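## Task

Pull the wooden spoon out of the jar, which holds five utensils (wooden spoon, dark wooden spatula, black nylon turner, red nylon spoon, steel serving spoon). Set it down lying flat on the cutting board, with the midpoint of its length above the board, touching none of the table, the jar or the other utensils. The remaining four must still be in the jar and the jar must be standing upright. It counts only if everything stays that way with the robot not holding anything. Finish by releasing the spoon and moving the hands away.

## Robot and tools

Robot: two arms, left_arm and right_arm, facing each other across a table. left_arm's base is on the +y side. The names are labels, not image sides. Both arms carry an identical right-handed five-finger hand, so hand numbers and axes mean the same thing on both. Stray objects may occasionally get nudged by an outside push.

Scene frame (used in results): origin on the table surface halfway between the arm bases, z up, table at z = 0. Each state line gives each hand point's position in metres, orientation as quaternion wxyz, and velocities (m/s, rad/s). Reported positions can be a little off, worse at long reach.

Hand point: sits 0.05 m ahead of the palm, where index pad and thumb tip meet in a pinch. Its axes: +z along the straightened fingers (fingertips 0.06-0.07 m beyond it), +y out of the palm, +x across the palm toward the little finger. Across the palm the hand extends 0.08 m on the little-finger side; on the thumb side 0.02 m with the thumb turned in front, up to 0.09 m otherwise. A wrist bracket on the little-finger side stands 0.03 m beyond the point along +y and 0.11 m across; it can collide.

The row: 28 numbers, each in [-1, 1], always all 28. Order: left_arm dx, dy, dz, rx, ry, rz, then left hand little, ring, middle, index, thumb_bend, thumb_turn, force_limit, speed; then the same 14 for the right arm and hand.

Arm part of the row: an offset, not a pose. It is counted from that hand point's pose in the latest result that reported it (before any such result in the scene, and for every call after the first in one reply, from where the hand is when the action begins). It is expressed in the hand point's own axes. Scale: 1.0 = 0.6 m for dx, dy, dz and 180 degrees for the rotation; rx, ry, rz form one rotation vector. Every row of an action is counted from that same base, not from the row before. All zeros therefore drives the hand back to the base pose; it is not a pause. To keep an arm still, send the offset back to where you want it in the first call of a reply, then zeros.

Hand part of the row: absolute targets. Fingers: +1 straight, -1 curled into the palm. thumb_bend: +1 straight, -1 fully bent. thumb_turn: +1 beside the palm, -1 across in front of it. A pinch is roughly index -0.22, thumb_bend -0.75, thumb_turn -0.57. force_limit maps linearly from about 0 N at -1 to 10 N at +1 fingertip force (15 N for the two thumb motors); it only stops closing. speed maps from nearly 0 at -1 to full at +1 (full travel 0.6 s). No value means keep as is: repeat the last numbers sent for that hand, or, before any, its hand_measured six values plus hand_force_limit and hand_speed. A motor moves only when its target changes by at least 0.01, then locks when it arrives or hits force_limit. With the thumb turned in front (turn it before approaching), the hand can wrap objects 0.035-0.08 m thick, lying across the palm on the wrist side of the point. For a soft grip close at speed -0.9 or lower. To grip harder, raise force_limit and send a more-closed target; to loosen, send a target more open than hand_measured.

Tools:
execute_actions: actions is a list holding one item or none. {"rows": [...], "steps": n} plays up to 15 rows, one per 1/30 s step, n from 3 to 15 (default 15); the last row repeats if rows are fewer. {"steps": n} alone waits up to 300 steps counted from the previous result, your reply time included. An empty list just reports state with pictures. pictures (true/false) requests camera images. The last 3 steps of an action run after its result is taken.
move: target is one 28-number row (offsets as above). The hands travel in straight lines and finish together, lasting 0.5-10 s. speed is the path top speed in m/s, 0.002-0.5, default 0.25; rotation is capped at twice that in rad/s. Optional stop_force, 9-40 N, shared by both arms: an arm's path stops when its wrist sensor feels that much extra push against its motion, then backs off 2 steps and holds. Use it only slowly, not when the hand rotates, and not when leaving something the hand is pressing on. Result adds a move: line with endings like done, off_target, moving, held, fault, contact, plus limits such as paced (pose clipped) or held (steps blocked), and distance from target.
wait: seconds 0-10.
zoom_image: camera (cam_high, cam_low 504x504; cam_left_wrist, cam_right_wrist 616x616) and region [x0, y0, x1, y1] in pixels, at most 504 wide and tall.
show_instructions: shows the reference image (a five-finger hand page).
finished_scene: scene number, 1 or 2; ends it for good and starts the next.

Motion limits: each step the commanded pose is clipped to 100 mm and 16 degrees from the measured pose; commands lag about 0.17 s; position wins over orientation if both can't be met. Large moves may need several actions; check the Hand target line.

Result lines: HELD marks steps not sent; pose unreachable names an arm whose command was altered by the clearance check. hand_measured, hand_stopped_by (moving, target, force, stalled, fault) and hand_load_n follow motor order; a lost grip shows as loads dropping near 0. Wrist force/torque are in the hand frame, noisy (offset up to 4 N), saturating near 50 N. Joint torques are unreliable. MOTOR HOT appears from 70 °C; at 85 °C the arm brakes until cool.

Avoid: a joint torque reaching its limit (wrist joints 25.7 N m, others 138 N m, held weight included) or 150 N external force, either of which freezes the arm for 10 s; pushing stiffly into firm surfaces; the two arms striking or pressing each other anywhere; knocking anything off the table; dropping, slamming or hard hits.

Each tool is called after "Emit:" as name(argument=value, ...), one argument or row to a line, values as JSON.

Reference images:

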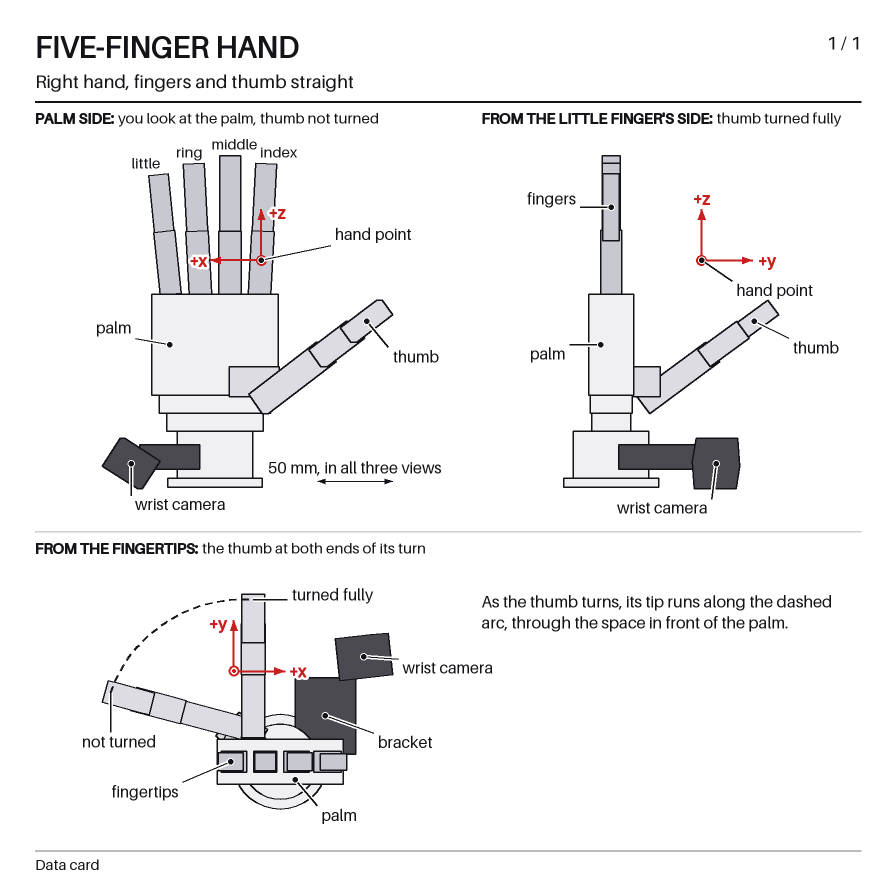

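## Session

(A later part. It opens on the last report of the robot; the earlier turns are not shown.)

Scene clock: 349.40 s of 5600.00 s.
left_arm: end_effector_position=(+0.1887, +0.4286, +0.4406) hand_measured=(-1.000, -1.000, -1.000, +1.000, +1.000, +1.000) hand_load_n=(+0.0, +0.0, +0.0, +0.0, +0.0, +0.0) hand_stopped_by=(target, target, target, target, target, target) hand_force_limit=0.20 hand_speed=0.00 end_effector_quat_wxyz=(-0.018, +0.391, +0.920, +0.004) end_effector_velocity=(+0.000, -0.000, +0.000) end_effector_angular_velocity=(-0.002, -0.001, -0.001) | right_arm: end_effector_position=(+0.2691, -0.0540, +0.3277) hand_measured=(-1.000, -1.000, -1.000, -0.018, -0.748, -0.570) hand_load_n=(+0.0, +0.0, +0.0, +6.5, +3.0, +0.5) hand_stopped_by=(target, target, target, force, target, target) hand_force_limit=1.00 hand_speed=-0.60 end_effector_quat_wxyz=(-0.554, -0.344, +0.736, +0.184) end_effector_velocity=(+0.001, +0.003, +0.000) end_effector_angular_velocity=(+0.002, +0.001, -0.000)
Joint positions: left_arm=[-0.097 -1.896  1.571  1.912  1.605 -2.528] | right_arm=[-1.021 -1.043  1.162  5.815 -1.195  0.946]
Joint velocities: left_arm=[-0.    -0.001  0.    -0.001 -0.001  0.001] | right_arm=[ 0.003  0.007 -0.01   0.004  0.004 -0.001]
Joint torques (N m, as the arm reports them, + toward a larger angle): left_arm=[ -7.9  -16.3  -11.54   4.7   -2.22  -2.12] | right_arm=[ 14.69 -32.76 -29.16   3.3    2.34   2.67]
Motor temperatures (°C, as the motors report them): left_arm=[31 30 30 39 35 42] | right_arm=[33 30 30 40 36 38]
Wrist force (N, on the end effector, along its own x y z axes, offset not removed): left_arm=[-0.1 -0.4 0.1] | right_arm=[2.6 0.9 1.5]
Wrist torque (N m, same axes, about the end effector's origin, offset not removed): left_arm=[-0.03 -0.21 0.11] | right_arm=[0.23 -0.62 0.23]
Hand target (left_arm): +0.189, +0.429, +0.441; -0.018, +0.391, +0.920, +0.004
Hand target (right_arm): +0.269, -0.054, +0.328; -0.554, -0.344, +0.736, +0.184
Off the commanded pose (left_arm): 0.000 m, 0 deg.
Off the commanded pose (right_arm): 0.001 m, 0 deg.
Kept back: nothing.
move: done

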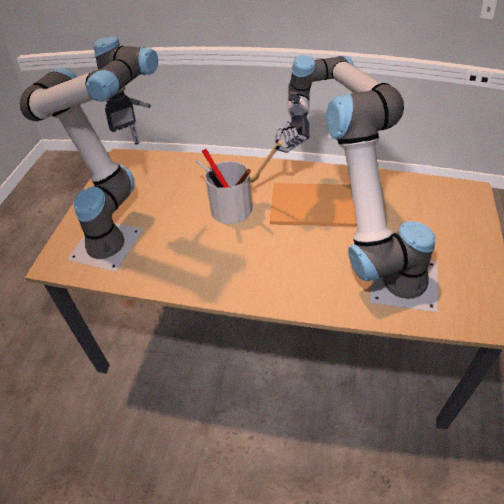

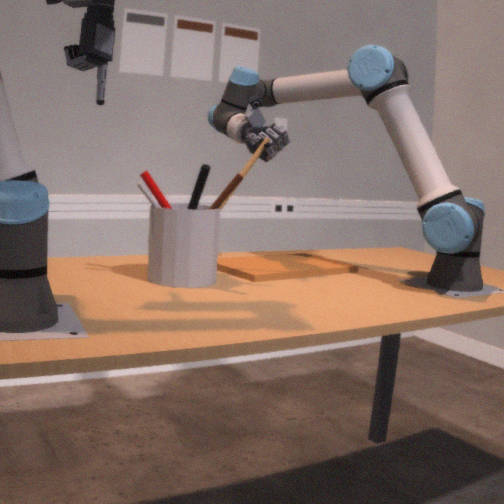

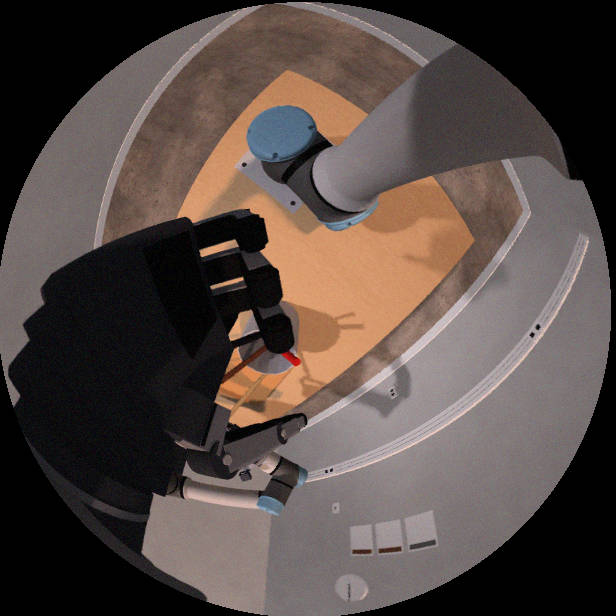

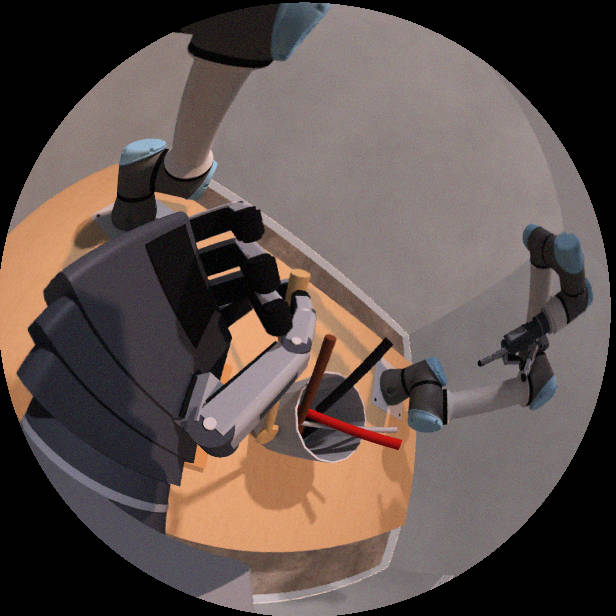

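Emit:
move(
  target=[0,0,0,0,0,0,-1,-1,-1,1,1,1,0.2,0, 0.21,-0.21,0.03,0,0,0,-1,-1,-1,-0.8,-0.75,-0.57,1,-0.6],
  speed=0.04,
)

Emit:
move(
  target=[0,0,0,0,0,0,-1,-1,-1,1,1,1,0.2,0, -0.10,-0.165,0.065,0,0,0,-1,-1,-1,-0.8,-0.75,-0.57,1,-0.6],
  speed=0.03,
)

Scene clock: 354.53 s of 5600.00 s.
left_arm: end_effector_position=(+0.1887, +0.4286, +0.4406) hand_measured=(-1.000, -1.000, -1.000, +1.000, +1.000, +1.000) hand_load_n=(+0.0, +0.0, +0.0, +0.0, +0.0, +0.0) hand_stopped_by=(target, target, target, target, target, target) hand_force_limit=0.20 hand_speed=0.00 end_effector_quat_wxyz=(-0.018, +0.391, +0.920, +0.004) end_effector_velocity=(+0.000, -0.000, -0.000) end_effector_angular_velocity=(+0.001, -0.001, -0.000) | right_arm: end_effector_position=(+0.2716, -0.2327, +0.3264) hand_measured=(-1.000, -1.000, -1.000, -0.018, -0.748, -0.570) hand_load_n=(+0.0, +0.0, +0.0, +6.5, +3.0, +0.5) hand_stopped_by=(target, target, target, force, target, target) hand_force_limit=1.00 hand_speed=-0.60 end_effector_quat_wxyz=(-0.554, -0.344, +0.736, +0.184) end_effector_velocity=(-0.000, -0.002, -0.000) end_effector_angular_velocity=(+0.000, +0.000, +0.000)
Joint positions: left_arm=[-0.097 -1.896  1.571  1.912  1.605 -2.528] | right_arm=[-1.307 -1.28   1.504  5.733 -1.466  0.848]
Joint velocities: left_arm=[ 0.001  0.001 -0.     0.    -0.     0.001] | right_arm=[-0.004 -0.003  0.004 -0.001 -0.004 -0.001]
Joint torques (N m, as the arm reports them, + toward a larger angle): left_arm=[ -7.49 -16.43 -11.47   4.67  -2.09  -2.13] | right_arm=[-11.97 -39.26 -10.11  -2.03  -1.88  -2.63]
Motor temperatures (°C, as the motors report them): left_arm=[31 30 30 39 35 42] | right_arm=[33 30 30 40 36 38]
Wrist force (N, on the end effector, along its own x y z axes, offset not removed): left_arm=[0.9 -0.9 1.2] | right_arm=[0.9 2.6 4.0]
Wrist torque (N m, same axes, about the end effector's origin, offset not removed): left_arm=[-0.16 -0.37 0.09] | right_arm=[0.40 -0.41 0.10]
Hand target (left_arm): +0.189, +0.429, +0.441; -0.018, +0.391, +0.920, +0.004
Hand target (right_arm): +0.272, -0.233, +0.326; -0.554, -0.344, +0.736, +0.184
Off the commanded pose (left_arm): 0.000 m, 0 deg.
Off the commanded pose (right_arm): 0.001 m, 0 deg.
Kept back: nothing.
move: done

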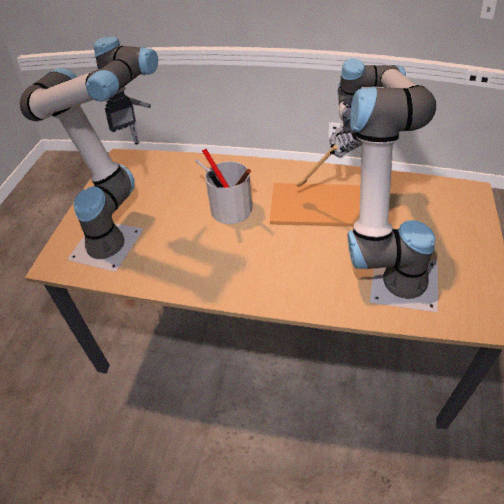

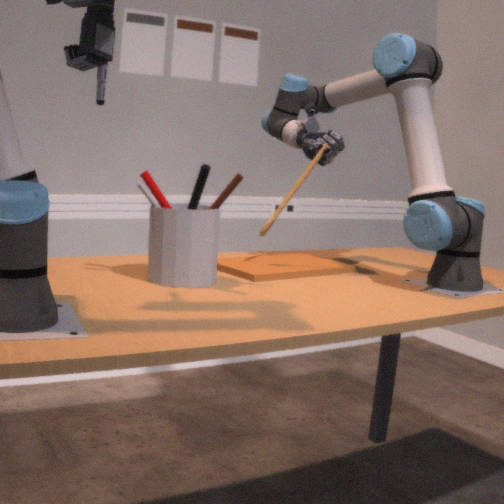

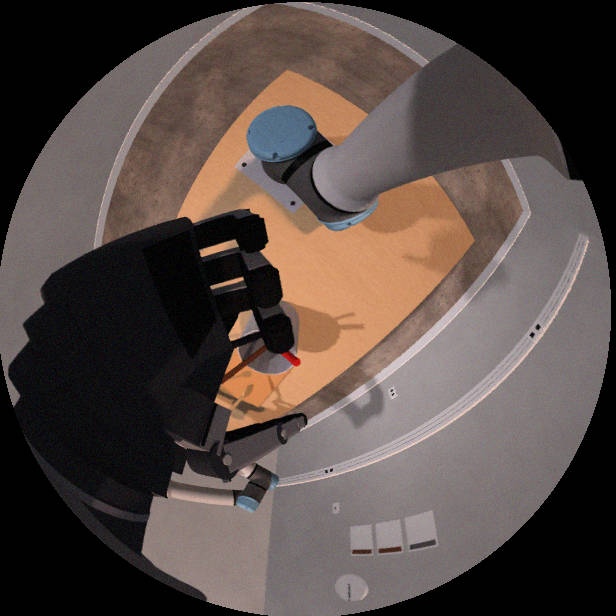

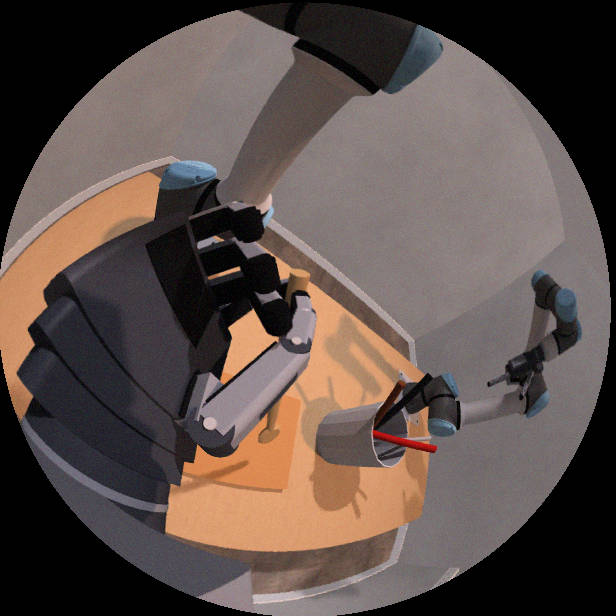

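Scene clock: 359.00 s of 5600.00 s.
left_arm: end_effector_position=(+0.1887, +0.4286, +0.4406) hand_measured=(-1.000, -1.000, -1.000, +1.000, +1.000, +1.000) hand_load_n=(+0.0, +0.0, +0.0, +0.0, +0.0, +0.0) hand_stopped_by=(target, target, target, target, target, target) hand_force_limit=0.20 hand_speed=0.00 end_effector_quat_wxyz=(-0.018, +0.391, +0.920, +0.004) end_effector_velocity=(+0.000, +0.000, +0.000) end_effector_angular_velocity=(-0.003, +0.001, +0.001) | right_arm: end_effector_position=(+0.2737, -0.2632, +0.2085) hand_measured=(-1.000, -1.000, -1.000, -0.018, -0.748, -0.570) hand_load_n=(+0.0, +0.0, +0.0, +7.5, +3.0, -2.0) hand_stopped_by=(target, target, target, force, target, target) hand_force_limit=1.00 hand_speed=-0.60 end_effector_quat_wxyz=(-0.554, -0.344, +0.736, +0.184) end_effector_velocity=(+0.000, -0.000, -0.003) end_effector_angular_velocity=(-0.002, -0.001, -0.001)
Joint positions: left_arm=[-0.097 -1.896  1.571  1.912  1.605 -2.528] | right_arm=[-1.364 -1.204  1.723  5.44  -1.52   0.83 ]
Joint velocities: left_arm=[ 0.001 -0.002 -0.    -0.001  0.     0.   ] | right_arm=[-0.001  0.002  0.004 -0.006 -0.001  0.002]
Joint torques (N m, as the arm reports them, + toward a larger angle): left_arm=[ -7.71 -16.23 -11.63   4.71  -2.13  -2.07] | right_arm=[-12.78 -23.33  -7.12  -1.26  -1.38  -2.42]
Motor temperatures (°C, as the motors report them): left_arm=[31 30 30 39 35 42] | right_arm=[33 30 30 40 36 38]
Wrist force (N, on the end effector, along its own x y z axes, offset not removed): left_arm=[0.4 -1.4 1.4] | right_arm=[0.2 2.6 2.2]
Wrist torque (N m, same axes, about the end effector's origin, offset not removed): left_arm=[-0.21 -0.26 0.15] | right_arm=[0.46 -0.22 -0.06]
Hand target (left_arm): +0.189, +0.429, +0.441; -0.018, +0.391, +0.920, +0.004
Hand target (right_arm): +0.274, -0.263, +0.208; -0.554, -0.344, +0.736, +0.184
Off the commanded pose (left_arm): 0.000 m, 0 deg.
Off the commanded pose (right_arm): 0.000 m, 0 deg.
Kept back: nothing.
move: done

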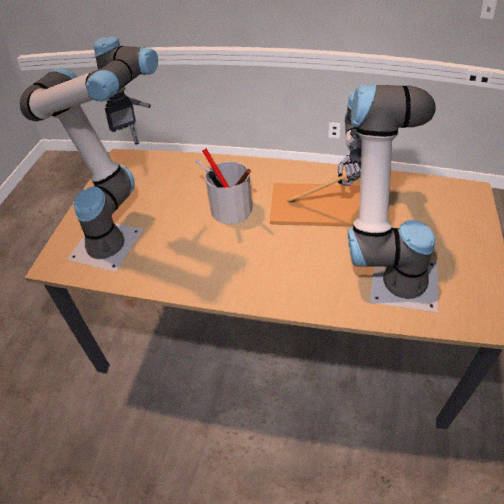

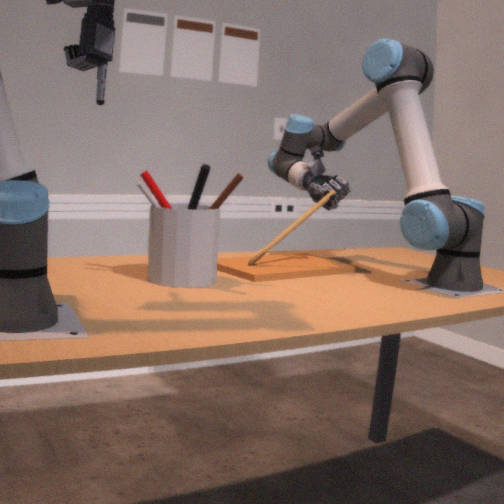

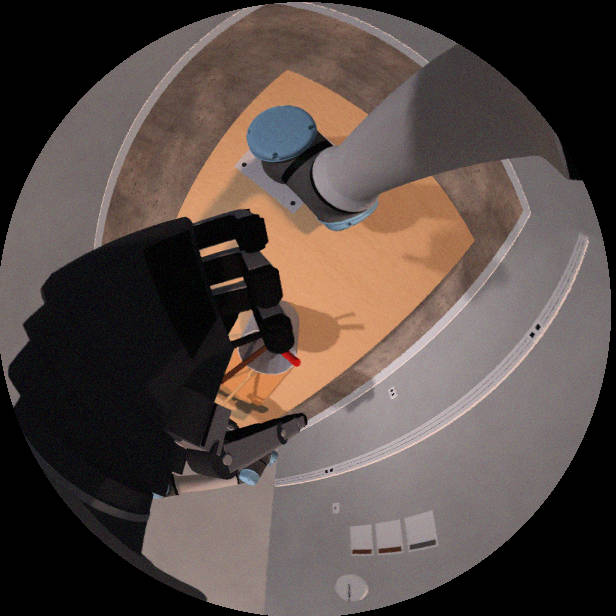

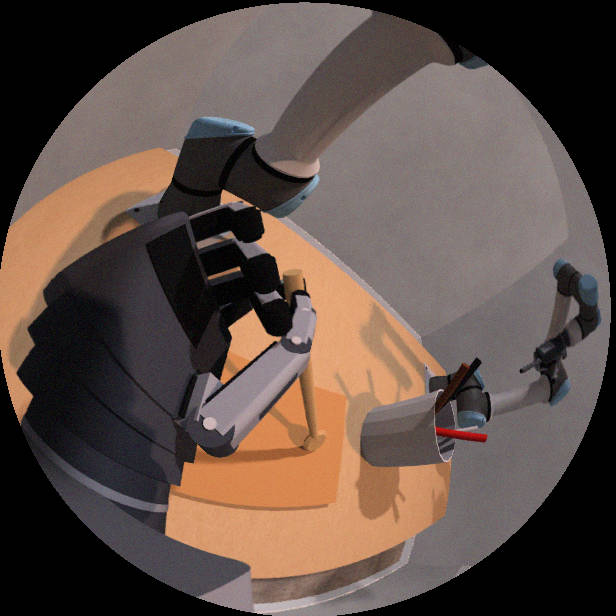

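Emit:
move(
  target=[0,0,0,0,0,0,-1,-1,-1,1,1,1,0.2,0, -0.075,-0.228,0.10,0,0,0,-1,-1,-1,-0.8,-0.75,-0.57,1,-0.6],
  speed=0.03,
  stop_force=12,
)

Emit:
zoom_image(
  camera="cam_low",
  region=[200,150,450,320],
)

Scene clock: 364.83 s of 5600.00 s.
left_arm: end_effector_position=(+0.1887, +0.4286, +0.4406) hand_measured=(-1.000, -1.000, -1.000, +1.000, +1.000, +1.000) hand_load_n=(+0.0, +0.0, +0.0, +0.0, +0.0, +0.0) hand_stopped_by=(target, target, target, target, target, target) hand_force_limit=0.20 hand_speed=0.00 end_effector_quat_wxyz=(-0.018, +0.391, +0.920, +0.004) end_effector_velocity=(+0.000, +0.000, +0.000) end_effector_angular_velocity=(-0.001, -0.001, +0.001) | right_arm: end_effector_position=(+0.2652, -0.3328, +0.0696) hand_measured=(-1.000, -1.000, -1.000, -0.018, -0.748, -0.570) hand_load_n=(+0.0, +0.0, +0.0, +5.0, +3.0, +0.0) hand_stopped_by=(target, target, target, force, target, target) hand_force_limit=1.00 hand_speed=-0.60 end_effector_quat_wxyz=(-0.554, -0.344, +0.736, +0.184) end_effector_velocity=(-0.000, -0.001, -0.002) end_effector_angular_velocity=(+0.000, -0.000, +0.002)
Joint positions: left_arm=[-0.097 -1.896  1.571  1.912  1.605 -2.528] | right_arm=[-1.499 -1.047  1.938  5.068 -1.648  0.787]
Joint velocities: left_arm=[ 0.001 -0.    -0.     0.    -0.001 -0.   ] | right_arm=[-0.002  0.003  0.003 -0.006 -0.003 -0.001]
Joint torques (N m, as the arm reports them, + toward a larger angle): left_arm=[ -8.02 -16.17 -11.15   4.64  -2.1   -2.14] | right_arm=[-13.87 -23.46  -4.82  -2.04  -1.96  -2.19]
Motor temperatures (°C, as the motors report them): left_arm=[31 30 30 39 35 42] | right_arm=[33 30 30 40 36 38]
Wrist force (N, on the end effector, along its own x y z axes, offset not removed): left_arm=[0.7 -1.3 1.2] | right_arm=[2.6 1.5 2.0]
Wrist torque (N m, same axes, about the end effector's origin, offset not removed): left_arm=[-0.23 -0.39 0.05] | right_arm=[0.32 -0.62 0.11]
Hand target (left_arm): +0.189, +0.429, +0.441; -0.018, +0.391, +0.920, +0.004
Hand target (right_arm): +0.265, -0.333, +0.069; -0.554, -0.344, +0.736, +0.184
Off the commanded pose (left_arm): 0.000 m, 0 deg.
Off the commanded pose (right_arm): 0.000 m, 0 deg.
Kept back: nothing.
move: done

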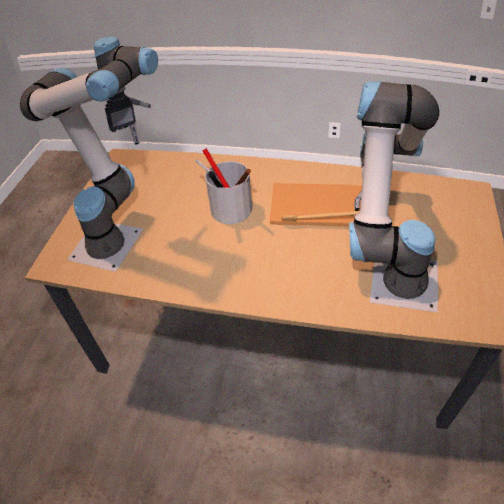

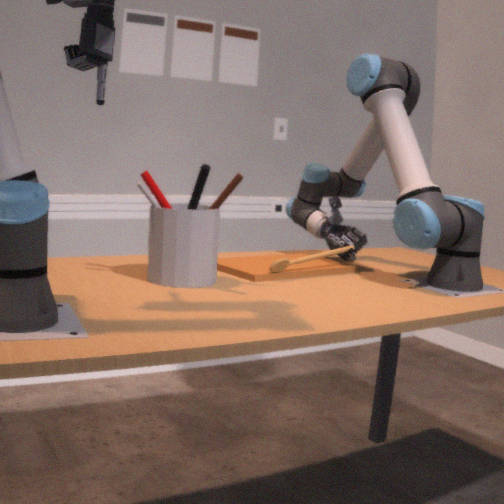

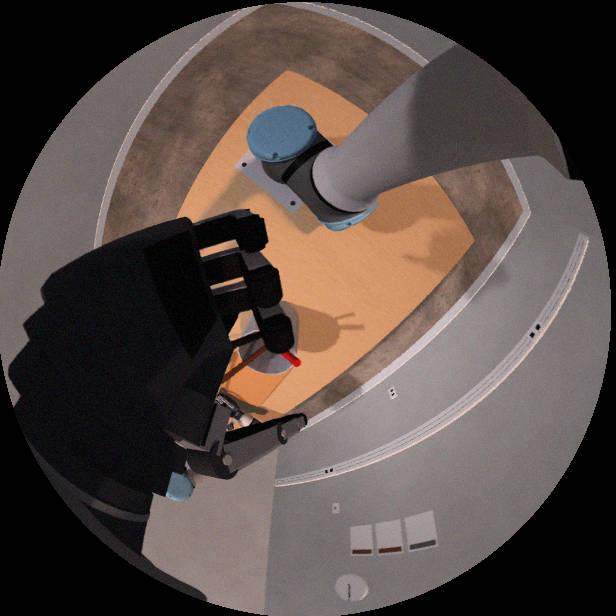

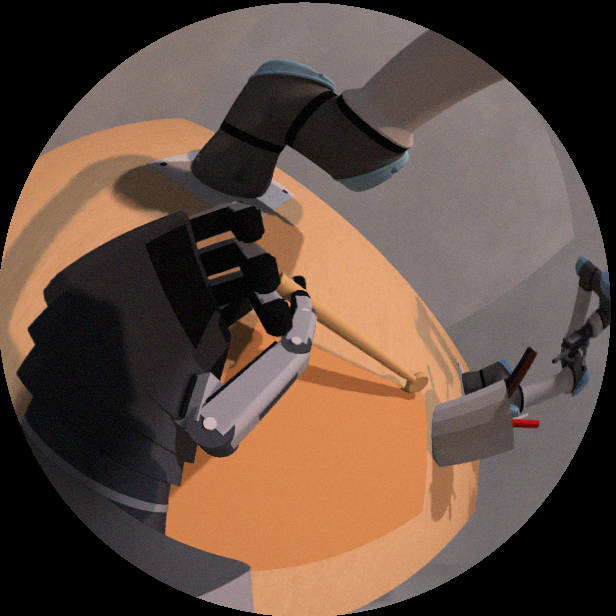

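Region (200, 150, 450, 320) of cam_low's 504x504 image, scaled by 2.016, with more detail than that image has; it fills the top 343 rows of this view, and the rest is white.

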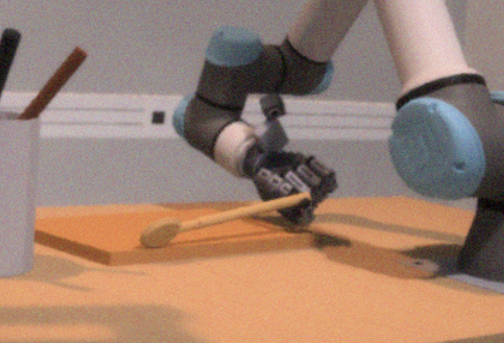

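Emit:
move(
  target=[0,0,0,0,0,0,-1,-1,-1,1,1,1,0.2,0, -0.018,-0.035,-0.11,0,0,0,-1,-1,-1,-0.8,-0.75,-0.57,1,-0.6],
  speed=0.03,
  stop_force=12,
)

Emit:
execute_actions(
  actions=[
    {"rows":[[0,0,0,0,0,0,-1,-1,-1,1,1,1,0.2,0, 0,0,0,0,0,0,-1,-1,-1,0.5,-0.75,-0.57,1,-0.5]],"steps":15},
  ],
)

Emit:
execute_actions(
  actions=[
    {"steps":30},
  ],
  pictures=true,
)

Scene clock: 367.80 s of 5600.00 s.
left_arm: end_effector_position=(+0.1887, +0.4286, +0.4406) hand_measured=(-1.000, -1.000, -1.000, +1.000, +1.000, +1.000) hand_load_n=(+0.0, +0.0, +0.0, +0.0, +0.0, +0.0) hand_stopped_by=(target, target, target, target, target, target) hand_force_limit=0.20 hand_speed=0.00 end_effector_quat_wxyz=(-0.018, +0.391, +0.920, +0.004) end_effector_velocity=(-0.000, +0.000, +0.000) end_effector_angular_velocity=(-0.001, +0.000, -0.002) | right_arm: end_effector_position=(+0.3350, -0.3324, +0.0694) hand_measured=(-1.000, -1.000, -1.000, -0.018, -0.748, -0.570) hand_load_n=(+0.0, +0.0, +0.0, +4.5, +3.5, +1.0) hand_stopped_by=(target, target, target, force, target, target) hand_force_limit=1.00 hand_speed=-0.60 end_effector_quat_wxyz=(-0.554, -0.344, +0.736, +0.184) end_effector_velocity=(+0.002, -0.000, -0.000) end_effector_angular_velocity=(-0.000, +0.001, +0.001)
Joint positions: left_arm=[-0.097 -1.896  1.571  1.912  1.605 -2.528] | right_arm=[-1.503 -0.934  1.725  5.168 -1.651  0.786]
Joint velocities: left_arm=[-0.001 -0.001  0.     0.    -0.     0.001] | right_arm=[-0.     0.005 -0.008  0.004 -0.002 -0.001]
Joint torques (N m, as the arm reports them, + toward a larger angle): left_arm=[ -7.34 -16.12 -12.21   4.66  -2.08  -2.15] | right_arm=[-13.16 -30.19 -24.83   3.52  -1.74  -2.26]
Motor temperatures (°C, as the motors report them): left_arm=[31 30 30 39 35 42] | right_arm=[33 30 30 40 36 38]
Wrist force (N, on the end effector, along its own x y z axes, offset not removed): left_arm=[0.1 -1.5 0.9] | right_arm=[0.5 1.3 1.4]
Wrist torque (N m, same axes, about the end effector's origin, offset not removed): left_arm=[-0.35 -0.21 0.04] | right_arm=[0.27 -0.23 0.01]
Hand target (left_arm): +0.189, +0.429, +0.441; -0.018, +0.391, +0.920, +0.004
Hand target (right_arm): +0.335, -0.332, +0.069; -0.554, -0.344, +0.736, +0.184
Off the commanded pose (left_arm): 0.000 m, 0 deg.
Off the commanded pose (right_arm): 0.000 m, 0 deg.
Kept back: nothing.
move: done

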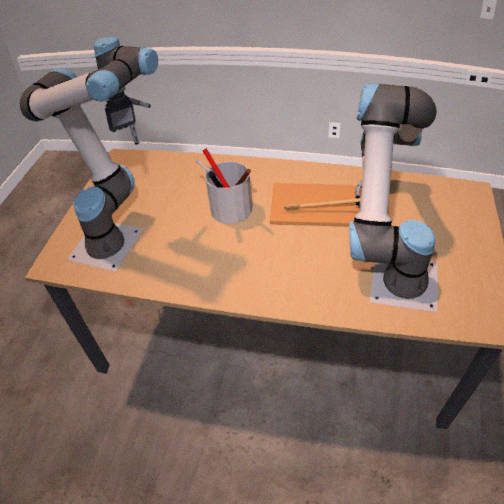

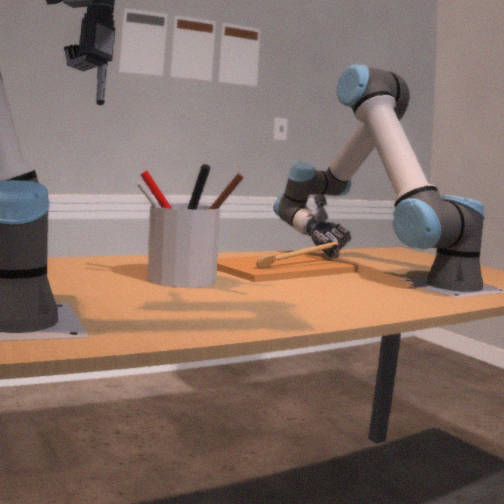

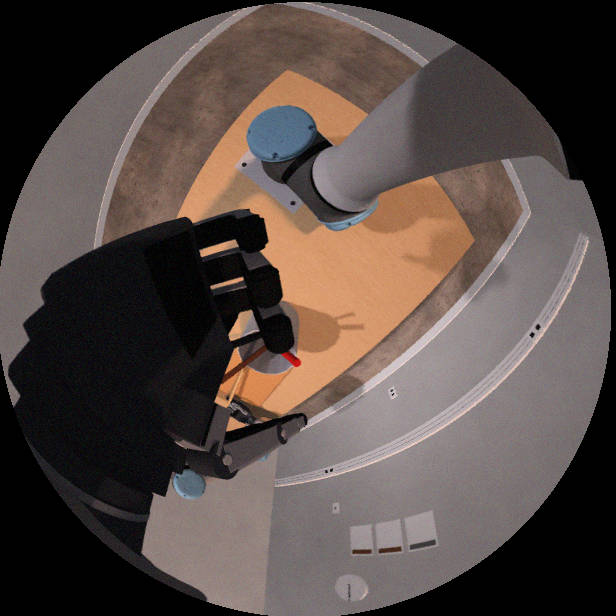

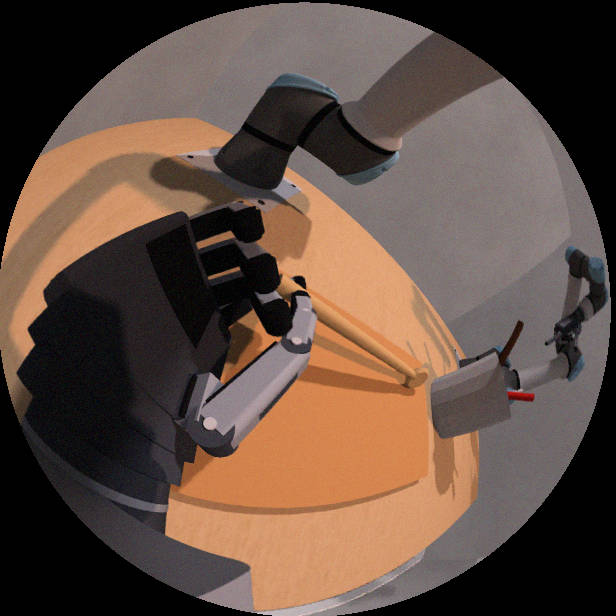

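Scene clock: 368.20 s of 5600.00 s.
left_arm: end_effector_position=(+0.1887, +0.4286, +0.4406) hand_measured=(-1.000, -1.000, -1.000, +1.000, +1.000, +1.000) hand_load_n=(+0.0, +0.0, +0.0, +0.0, +0.0, +0.0) hand_stopped_by=(target, target, target, target, target, target) hand_force_limit=0.20 hand_speed=0.00 end_effector_quat_wxyz=(-0.018, +0.391, +0.920, +0.004) end_effector_velocity=(-0.000, -0.000, -0.000) end_effector_angular_velocity=(+0.000, +0.000, +0.002) | right_arm: end_effector_position=(+0.3350, -0.3324, +0.0694) hand_measured=(-1.000, -1.000, -1.000, +0.228, -0.750, -0.570) hand_load_n=(+0.0, +0.0, +0.0, +0.0, +0.0, +0.0) hand_stopped_by=(target, target, target, moving, target, target) hand_force_limit=1.00 hand_speed=-0.50 end_effector_quat_wxyz=(-0.554, -0.344, +0.736, +0.184) end_effector_velocity=(-0.001, +0.000, +0.000) end_effector_angular_velocity=(-0.000, +0.001, -0.000)
Joint positions: left_arm=[-0.097 -1.896  1.571  1.912  1.605 -2.528] | right_arm=[-1.503 -0.934  1.725  5.168 -1.651  0.786]
Joint velocities: left_arm=[ 0.     0.001 -0.    -0.001  0.    -0.001] | right_arm=[ 0.001 -0.001  0.001  0.     0.001  0.   ]
Joint torques (N m, as the arm reports them, + toward a larger angle): left_arm=[ -6.96 -16.4  -11.4    4.65  -2.08  -2.25] | right_arm=[-12.35 -46.28  -3.3    0.54  -1.52  -2.4 ]
Motor temperatures (°C, as the motors report them): left_arm=[31 30 30 39 35 42] | right_arm=[33 30 30 40 36 38]
Wrist force (N, on the end effector, along its own x y z axes, offset not removed): left_arm=[0.7 -0.7 0.6] | right_arm=[0.2 2.3 1.8]
Wrist torque (N m, same axes, about the end effector's origin, offset not removed): left_arm=[-0.12 -0.37 0.17] | right_arm=[0.42 -0.29 0.02]
Steps of this call (steps 1 to 12: the first 12 steps of this action). Readings (end_effector_position | what the end effector reports):
1: left_arm (+0.1887, +0.4286, +0.4406) | right_arm (+0.3351, -0.3324, +0.0694) | left_arm hand_measured=(-1.000, -1.000, -1.000, +1.000, +1.000, +1.000) hand_load_n=(+0.0, +0.0, +0.0, +0.0, +0.0, +0.0) hand_stopped_by=(target, target, target, target, target, target) hand_force_limit=0.20 hand_speed=0.00 | right_arm hand_measured=(-1.000, -1.000, -1.000, -0.018, -0.748, -0.570) hand_load_n=(+0.0, +0.0, +0.0, +4.5, +3.5, +1.0) hand_stopped_by=(target, target, target, moving, target, target) hand_force_limit=1.00 hand_speed=-0.50
2: left_arm (+0.1887, +0.4286, +0.4406) | right_arm (+0.3351, -0.3324, +0.0694) | left_arm hand_measured=(-1.000, -1.000, -1.000, +1.000, +1.000, +1.000) hand_load_n=(+0.0, +0.0, +0.0, +0.0, +0.0, +0.0) hand_stopped_by=(target, target, target, target, target, target) hand_force_limit=0.20 hand_speed=0.00 | right_arm hand_measured=(-1.000, -1.000, -1.000, -0.018, -0.748, -0.570) hand_load_n=(+0.0, +0.0, +0.0, +4.5, +3.5, +1.0) hand_stopped_by=(target, target, target, moving, target, target) hand_force_limit=1.00 hand_speed=-0.50
4: left_arm (+0.1887, +0.4286, +0.4406) | right_arm (+0.3351, -0.3324, +0.0694) | left_arm hand_measured=(-1.000, -1.000, -1.000, +1.000, +1.000, +1.000) hand_load_n=(+0.0, +0.0, +0.0, +0.0, +0.0, +0.0) hand_stopped_by=(target, target, target, target, target, target) hand_force_limit=0.20 hand_speed=0.00 | right_arm hand_measured=(-1.000, -1.000, -1.000, +0.006, -0.750, -0.570) hand_load_n=(+0.0, +0.0, +0.0, +0.0, +0.0, +0.0) hand_stopped_by=(target, target, target, moving, target, target) hand_force_limit=1.00 hand_speed=-0.50
8: left_arm (+0.1887, +0.4286, +0.4406) | right_arm (+0.3351, -0.3324, +0.0694) | left_arm hand_measured=(-1.000, -1.000, -1.000, +1.000, +1.000, +1.000) hand_load_n=(+0.0, +0.0, +0.0, +0.0, +0.0, +0.0) hand_stopped_by=(target, target, target, target, target, target) hand_force_limit=0.20 hand_speed=0.00 | right_arm hand_measured=(-1.000, -1.000, -1.000, +0.116, -0.750, -0.570) hand_load_n=(+0.0, +0.0, +0.0, +0.0, +0.0, +0.0) hand_stopped_by=(target, target, target, moving, target, target) hand_force_limit=1.00 hand_speed=-0.50
12: the state above

Scene clock: 369.20 s of 5600.00 s.
left_arm: end_effector_position=(+0.1887, +0.4286, +0.4406) hand_measured=(-1.000, -1.000, -1.000, +1.000, +1.000, +1.000) hand_load_n=(+0.0, +0.0, +0.0, +0.0, +0.0, +0.0) hand_stopped_by=(target, target, target, target, target, target) hand_force_limit=0.20 hand_speed=0.00 end_effector_quat_wxyz=(-0.018, +0.391, +0.920, +0.004) end_effector_velocity=(-0.000, +0.000, +0.000) end_effector_angular_velocity=(-0.000, +0.001, -0.002) | right_arm: end_effector_position=(+0.3350, -0.3324, +0.0694) hand_measured=(-1.000, -1.000, -1.000, +0.500, -0.750, -0.570) hand_load_n=(+0.0, +0.0, +0.0, +0.0, +0.0, +0.0) hand_stopped_by=(target, target, target, target, target, target) hand_force_limit=1.00 hand_speed=-0.50 end_effector_quat_wxyz=(-0.554, -0.344, +0.736, +0.184) end_effector_velocity=(-0.000, -0.000, +0.000) end_effector_angular_velocity=(-0.000, -0.000, +0.001)
Joint positions: left_arm=[-0.097 -1.896  1.571  1.912  1.605 -2.528] | right_arm=[-1.503 -0.934  1.725  5.168 -1.651  0.786]
Joint velocities: left_arm=[-0.001 -0.001 -0.     0.     0.     0.001] | right_arm=[ 0.    -0.     0.     0.    -0.001  0.   ]
Joint torques (N m, as the arm reports them, + toward a larger angle): left_arm=[ -7.38 -16.89 -11.63   4.66  -2.15  -2.15] | right_arm=[-12.54 -45.66  -5.36  -1.76  -1.15  -2.32]
Motor temperatures (°C, as the motors report them): left_arm=[31 30 30 39 35 42] | right_arm=[33 30 30 40 36 38]
Wrist force (N, on the end effector, along its own x y z axes, offset not removed): left_arm=[-0.7 -1.4 0.0] | right_arm=[0.9 3.1 2.0]
Wrist torque (N m, same axes, about the end effector's origin, offset not removed): left_arm=[-0.16 -0.22 0.00] | right_arm=[0.51 -0.43 0.08]
Hand target (left_arm): +0.189, +0.429, +0.441; -0.018, +0.391, +0.920, +0.004
Hand target (right_arm): +0.335, -0.332, +0.069; -0.554, -0.344, +0.736, +0.184
Off the commanded pose (left_arm): 0.000 m, 0 deg.
Off the commanded pose (right_arm): 0.000 m, 0 deg.
Kept back: nothing.
Steps of this call (steps 1 to 3: the last 3 steps of your previous action; steps 4 to 30: nothing new was sent). Readings (end_effector_position | what the end effector reports):
1: left_arm (+0.1887, +0.4286, +0.4406) | right_arm (+0.3350, -0.3324, +0.0694) | left_arm hand_measured=(-1.000, -1.000, -1.000, +1.000, +1.000, +1.000) hand_load_n=(+0.0, +0.0, +0.0, +0.0, +0.0, +0.0) hand_stopped_by=(target, target, target, target, target, target) hand_force_limit=0.20 hand_speed=0.00 | right_arm hand_measured=(-1.000, -1.000, -1.000, +0.256, -0.750, -0.570) hand_load_n=(+0.0, +0.0, +0.0, +0.0, +0.0, +0.0) hand_stopped_by=(target, target, target, moving, target, target) hand_force_limit=1.00 hand_speed=-0.50
2: left_arm (+0.1887, +0.4286, +0.4406) | right_arm (+0.3350, -0.3324, +0.0694) | left_arm hand_measured=(-1.000, -1.000, -1.000, +1.000, +1.000, +1.000) hand_load_n=(+0.0, +0.0, +0.0, +0.0, +0.0, +0.0) hand_stopped_by=(target, target, target, target, target, target) hand_force_limit=0.20 hand_speed=0.00 | right_arm hand_measured=(-1.000, -1.000, -1.000, +0.284, -0.750, -0.570) hand_load_n=(+0.0, +0.0, +0.0, +0.0, +0.0, +0.0) hand_stopped_by=(target, target, target, moving, target, target) hand_force_limit=1.00 hand_speed=-0.50
4: left_arm (+0.1887, +0.4286, +0.4406) | right_arm (+0.3350, -0.3324, +0.0695) | left_arm hand_measured=(-1.000, -1.000, -1.000, +1.000, +1.000, +1.000) hand_load_n=(+0.0, +0.0, +0.0, +0.0, +0.0, +0.0) hand_stopped_by=(target, target, target, target, target, target) hand_force_limit=0.20 hand_speed=0.00 | right_arm hand_measured=(-1.000, -1.000, -1.000, +0.338, -0.750, -0.570) hand_load_n=(+0.0, +0.0, +0.0, +0.0, +0.0, +0.0) hand_stopped_by=(target, target, target, moving, target, target) hand_force_limit=1.00 hand_speed=-0.50
8: left_arm (+0.1887, +0.4286, +0.4406) | right_arm (+0.3350, -0.3324, +0.0695) | left_arm hand_measured=(-1.000, -1.000, -1.000, +1.000, +1.000, +1.000) hand_load_n=(+0.0, +0.0, +0.0, +0.0, +0.0, +0.0) hand_stopped_by=(target, target, target, target, target, target) hand_force_limit=0.20 hand_speed=0.00 | right_arm hand_measured=(-1.000, -1.000, -1.000, +0.450, -0.750, -0.570) hand_load_n=(+0.0, +0.0, +0.0, +0.0, +0.0, +0.0) hand_stopped_by=(target, target, target, moving, target, target) hand_force_limit=1.00 hand_speed=-0.50
30: the state above

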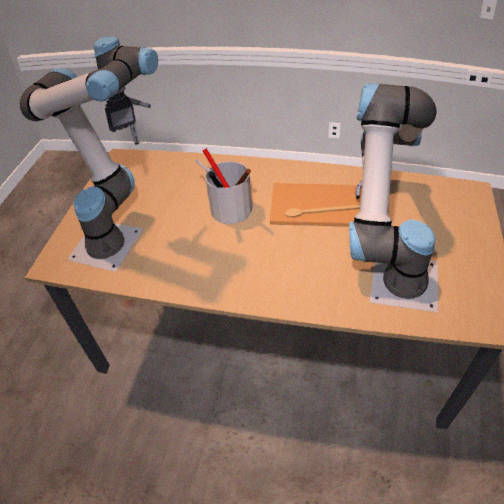

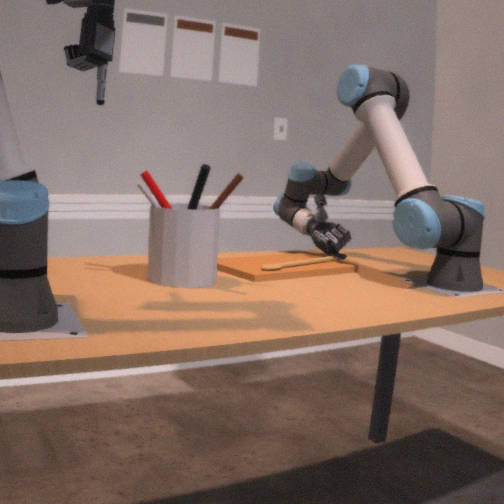

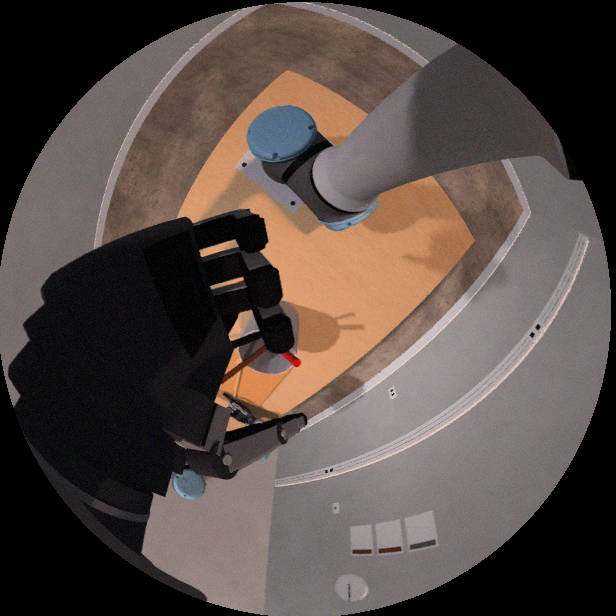

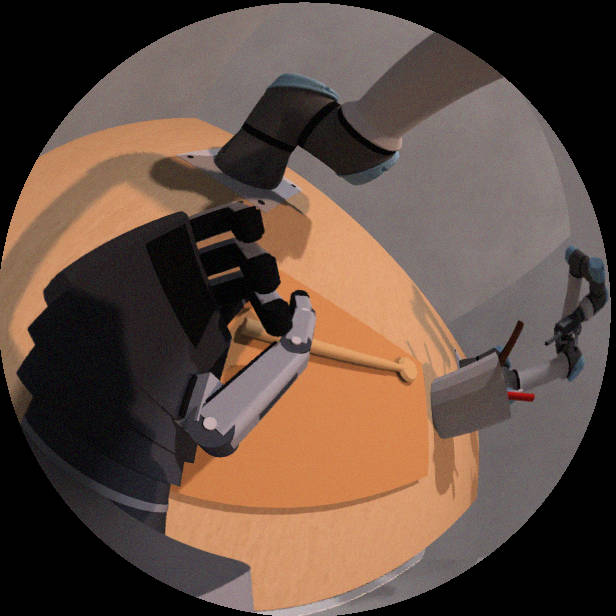

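Laid. Retreat upward.

Emit:
move(
  target=[0,0,0,0,0,0,-1,-1,-1,1,1,1,0.2,0, 0.17,0.16,-0.08,0,0,0,-1,-1,-1,0.5,-0.75,-0.57,1,-0.5],
  speed=0.1,
)

Emit:
finished_scene(
  scene=1,
)

Scene clock: 371.47 s of 5600.00 s.
left_arm: end_effector_position=(+0.1887, +0.4286, +0.4406) hand_measured=(-1.000, -1.000, -1.000, +1.000, +1.000, +1.000) hand_load_n=(+0.0, +0.0, +0.0, +0.0, +0.0, +0.0) hand_stopped_by=(target, target, target, target, target, target) hand_force_limit=0.20 hand_speed=0.00 end_effector_quat_wxyz=(-0.018, +0.391, +0.920, +0.004) end_effector_velocity=(-0.000, +0.000, -0.000) end_effector_angular_velocity=(-0.000, +0.001, +0.002) | right_arm: end_effector_position=(+0.3360, -0.3328, +0.2171) hand_measured=(-1.000, -1.000, -1.000, +0.500, -0.750, -0.570) hand_load_n=(+0.0, +0.0, +0.0, +0.0, +0.0, +0.0) hand_stopped_by=(target, target, target, target, target, target) hand_force_limit=1.00 hand_speed=-0.50 end_effector_quat_wxyz=(-0.554, -0.344, +0.736, +0.184) end_effector_velocity=(-0.000, -0.000, +0.003) end_effector_angular_velocity=(+0.001, +0.000, +0.002)
Joint positions: left_arm=[-0.097 -1.896  1.571  1.912  1.605 -2.528] | right_arm=[-1.503 -1.138  1.6    5.495 -1.652  0.786]
Joint velocities: left_arm=[ 0.001 -0.     0.001 -0.001  0.001 -0.001] | right_arm=[ 0.001 -0.003 -0.004  0.007 -0.001 -0.002]
Joint torques (N m, as the arm reports them, + toward a larger angle): left_arm=[ -7.68 -16.65 -11.52   4.68  -2.1   -2.17] | right_arm=[-11.67 -41.99 -26.93   3.75  -1.76   0.  ]
Motor temperatures (°C, as the motors report them): left_arm=[31 30 30 39 35 42] | right_arm=[33 30 30 40 36 38]
Wrist force (N, on the end effector, along its own x y z axes, offset not removed): left_arm=[0.0 -1.6 0.6] | right_arm=[1.5 2.6 2.3]
Wrist torque (N m, same axes, about the end effector's origin, offset not removed): left_arm=[-0.22 -0.25 0.08] | right_arm=[0.37 -0.40 0.25]
Hand target (left_arm): +0.189, +0.429, +0.441; -0.018, +0.391, +0.920, +0.004
Hand target (right_arm): +0.336, -0.333, +0.217; -0.554, -0.344, +0.736, +0.184
Off the commanded pose (left_arm): 0.000 m, 0 deg.
Off the commanded pose (right_arm): 0.000 m, 0 deg.
Kept back: nothing.
move: done

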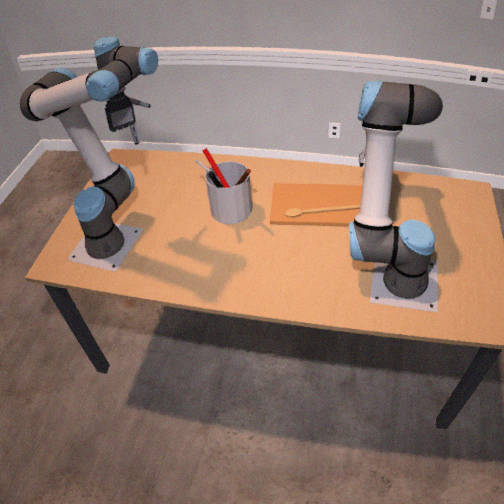

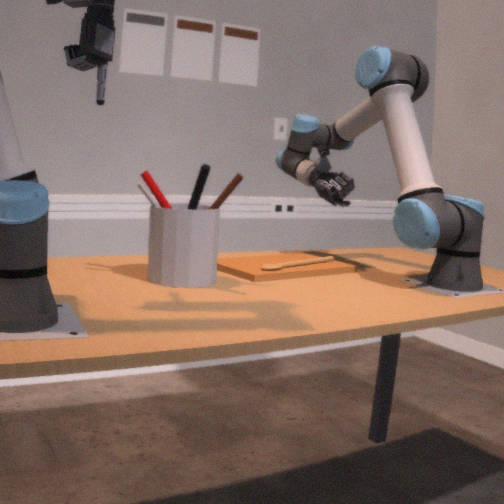

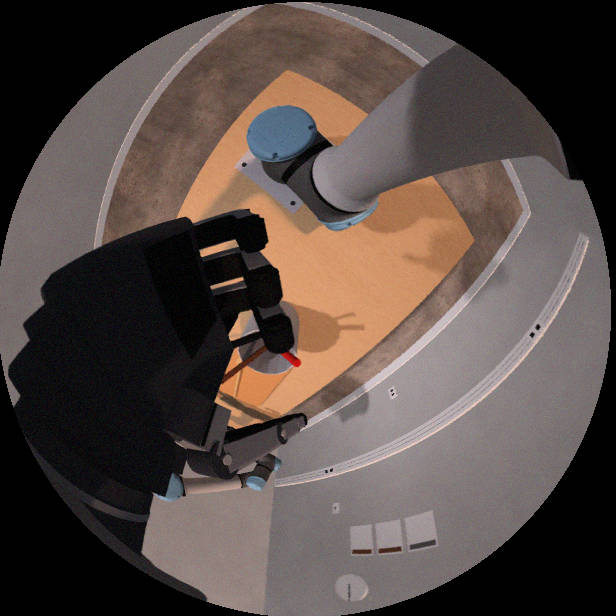

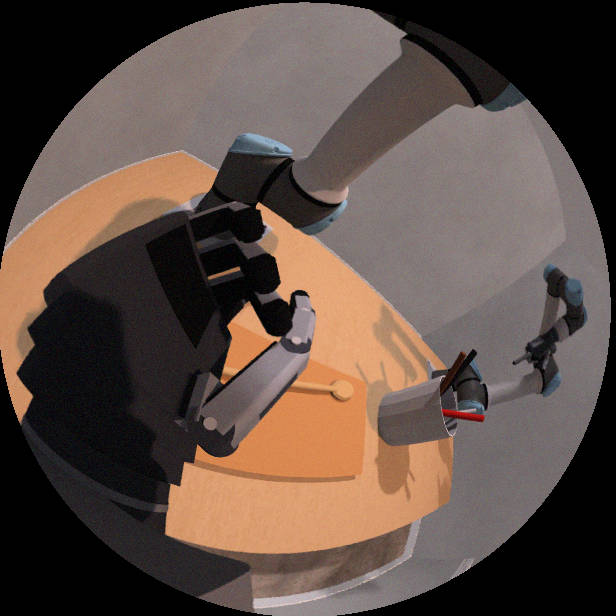

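The scene is finished: the task was done.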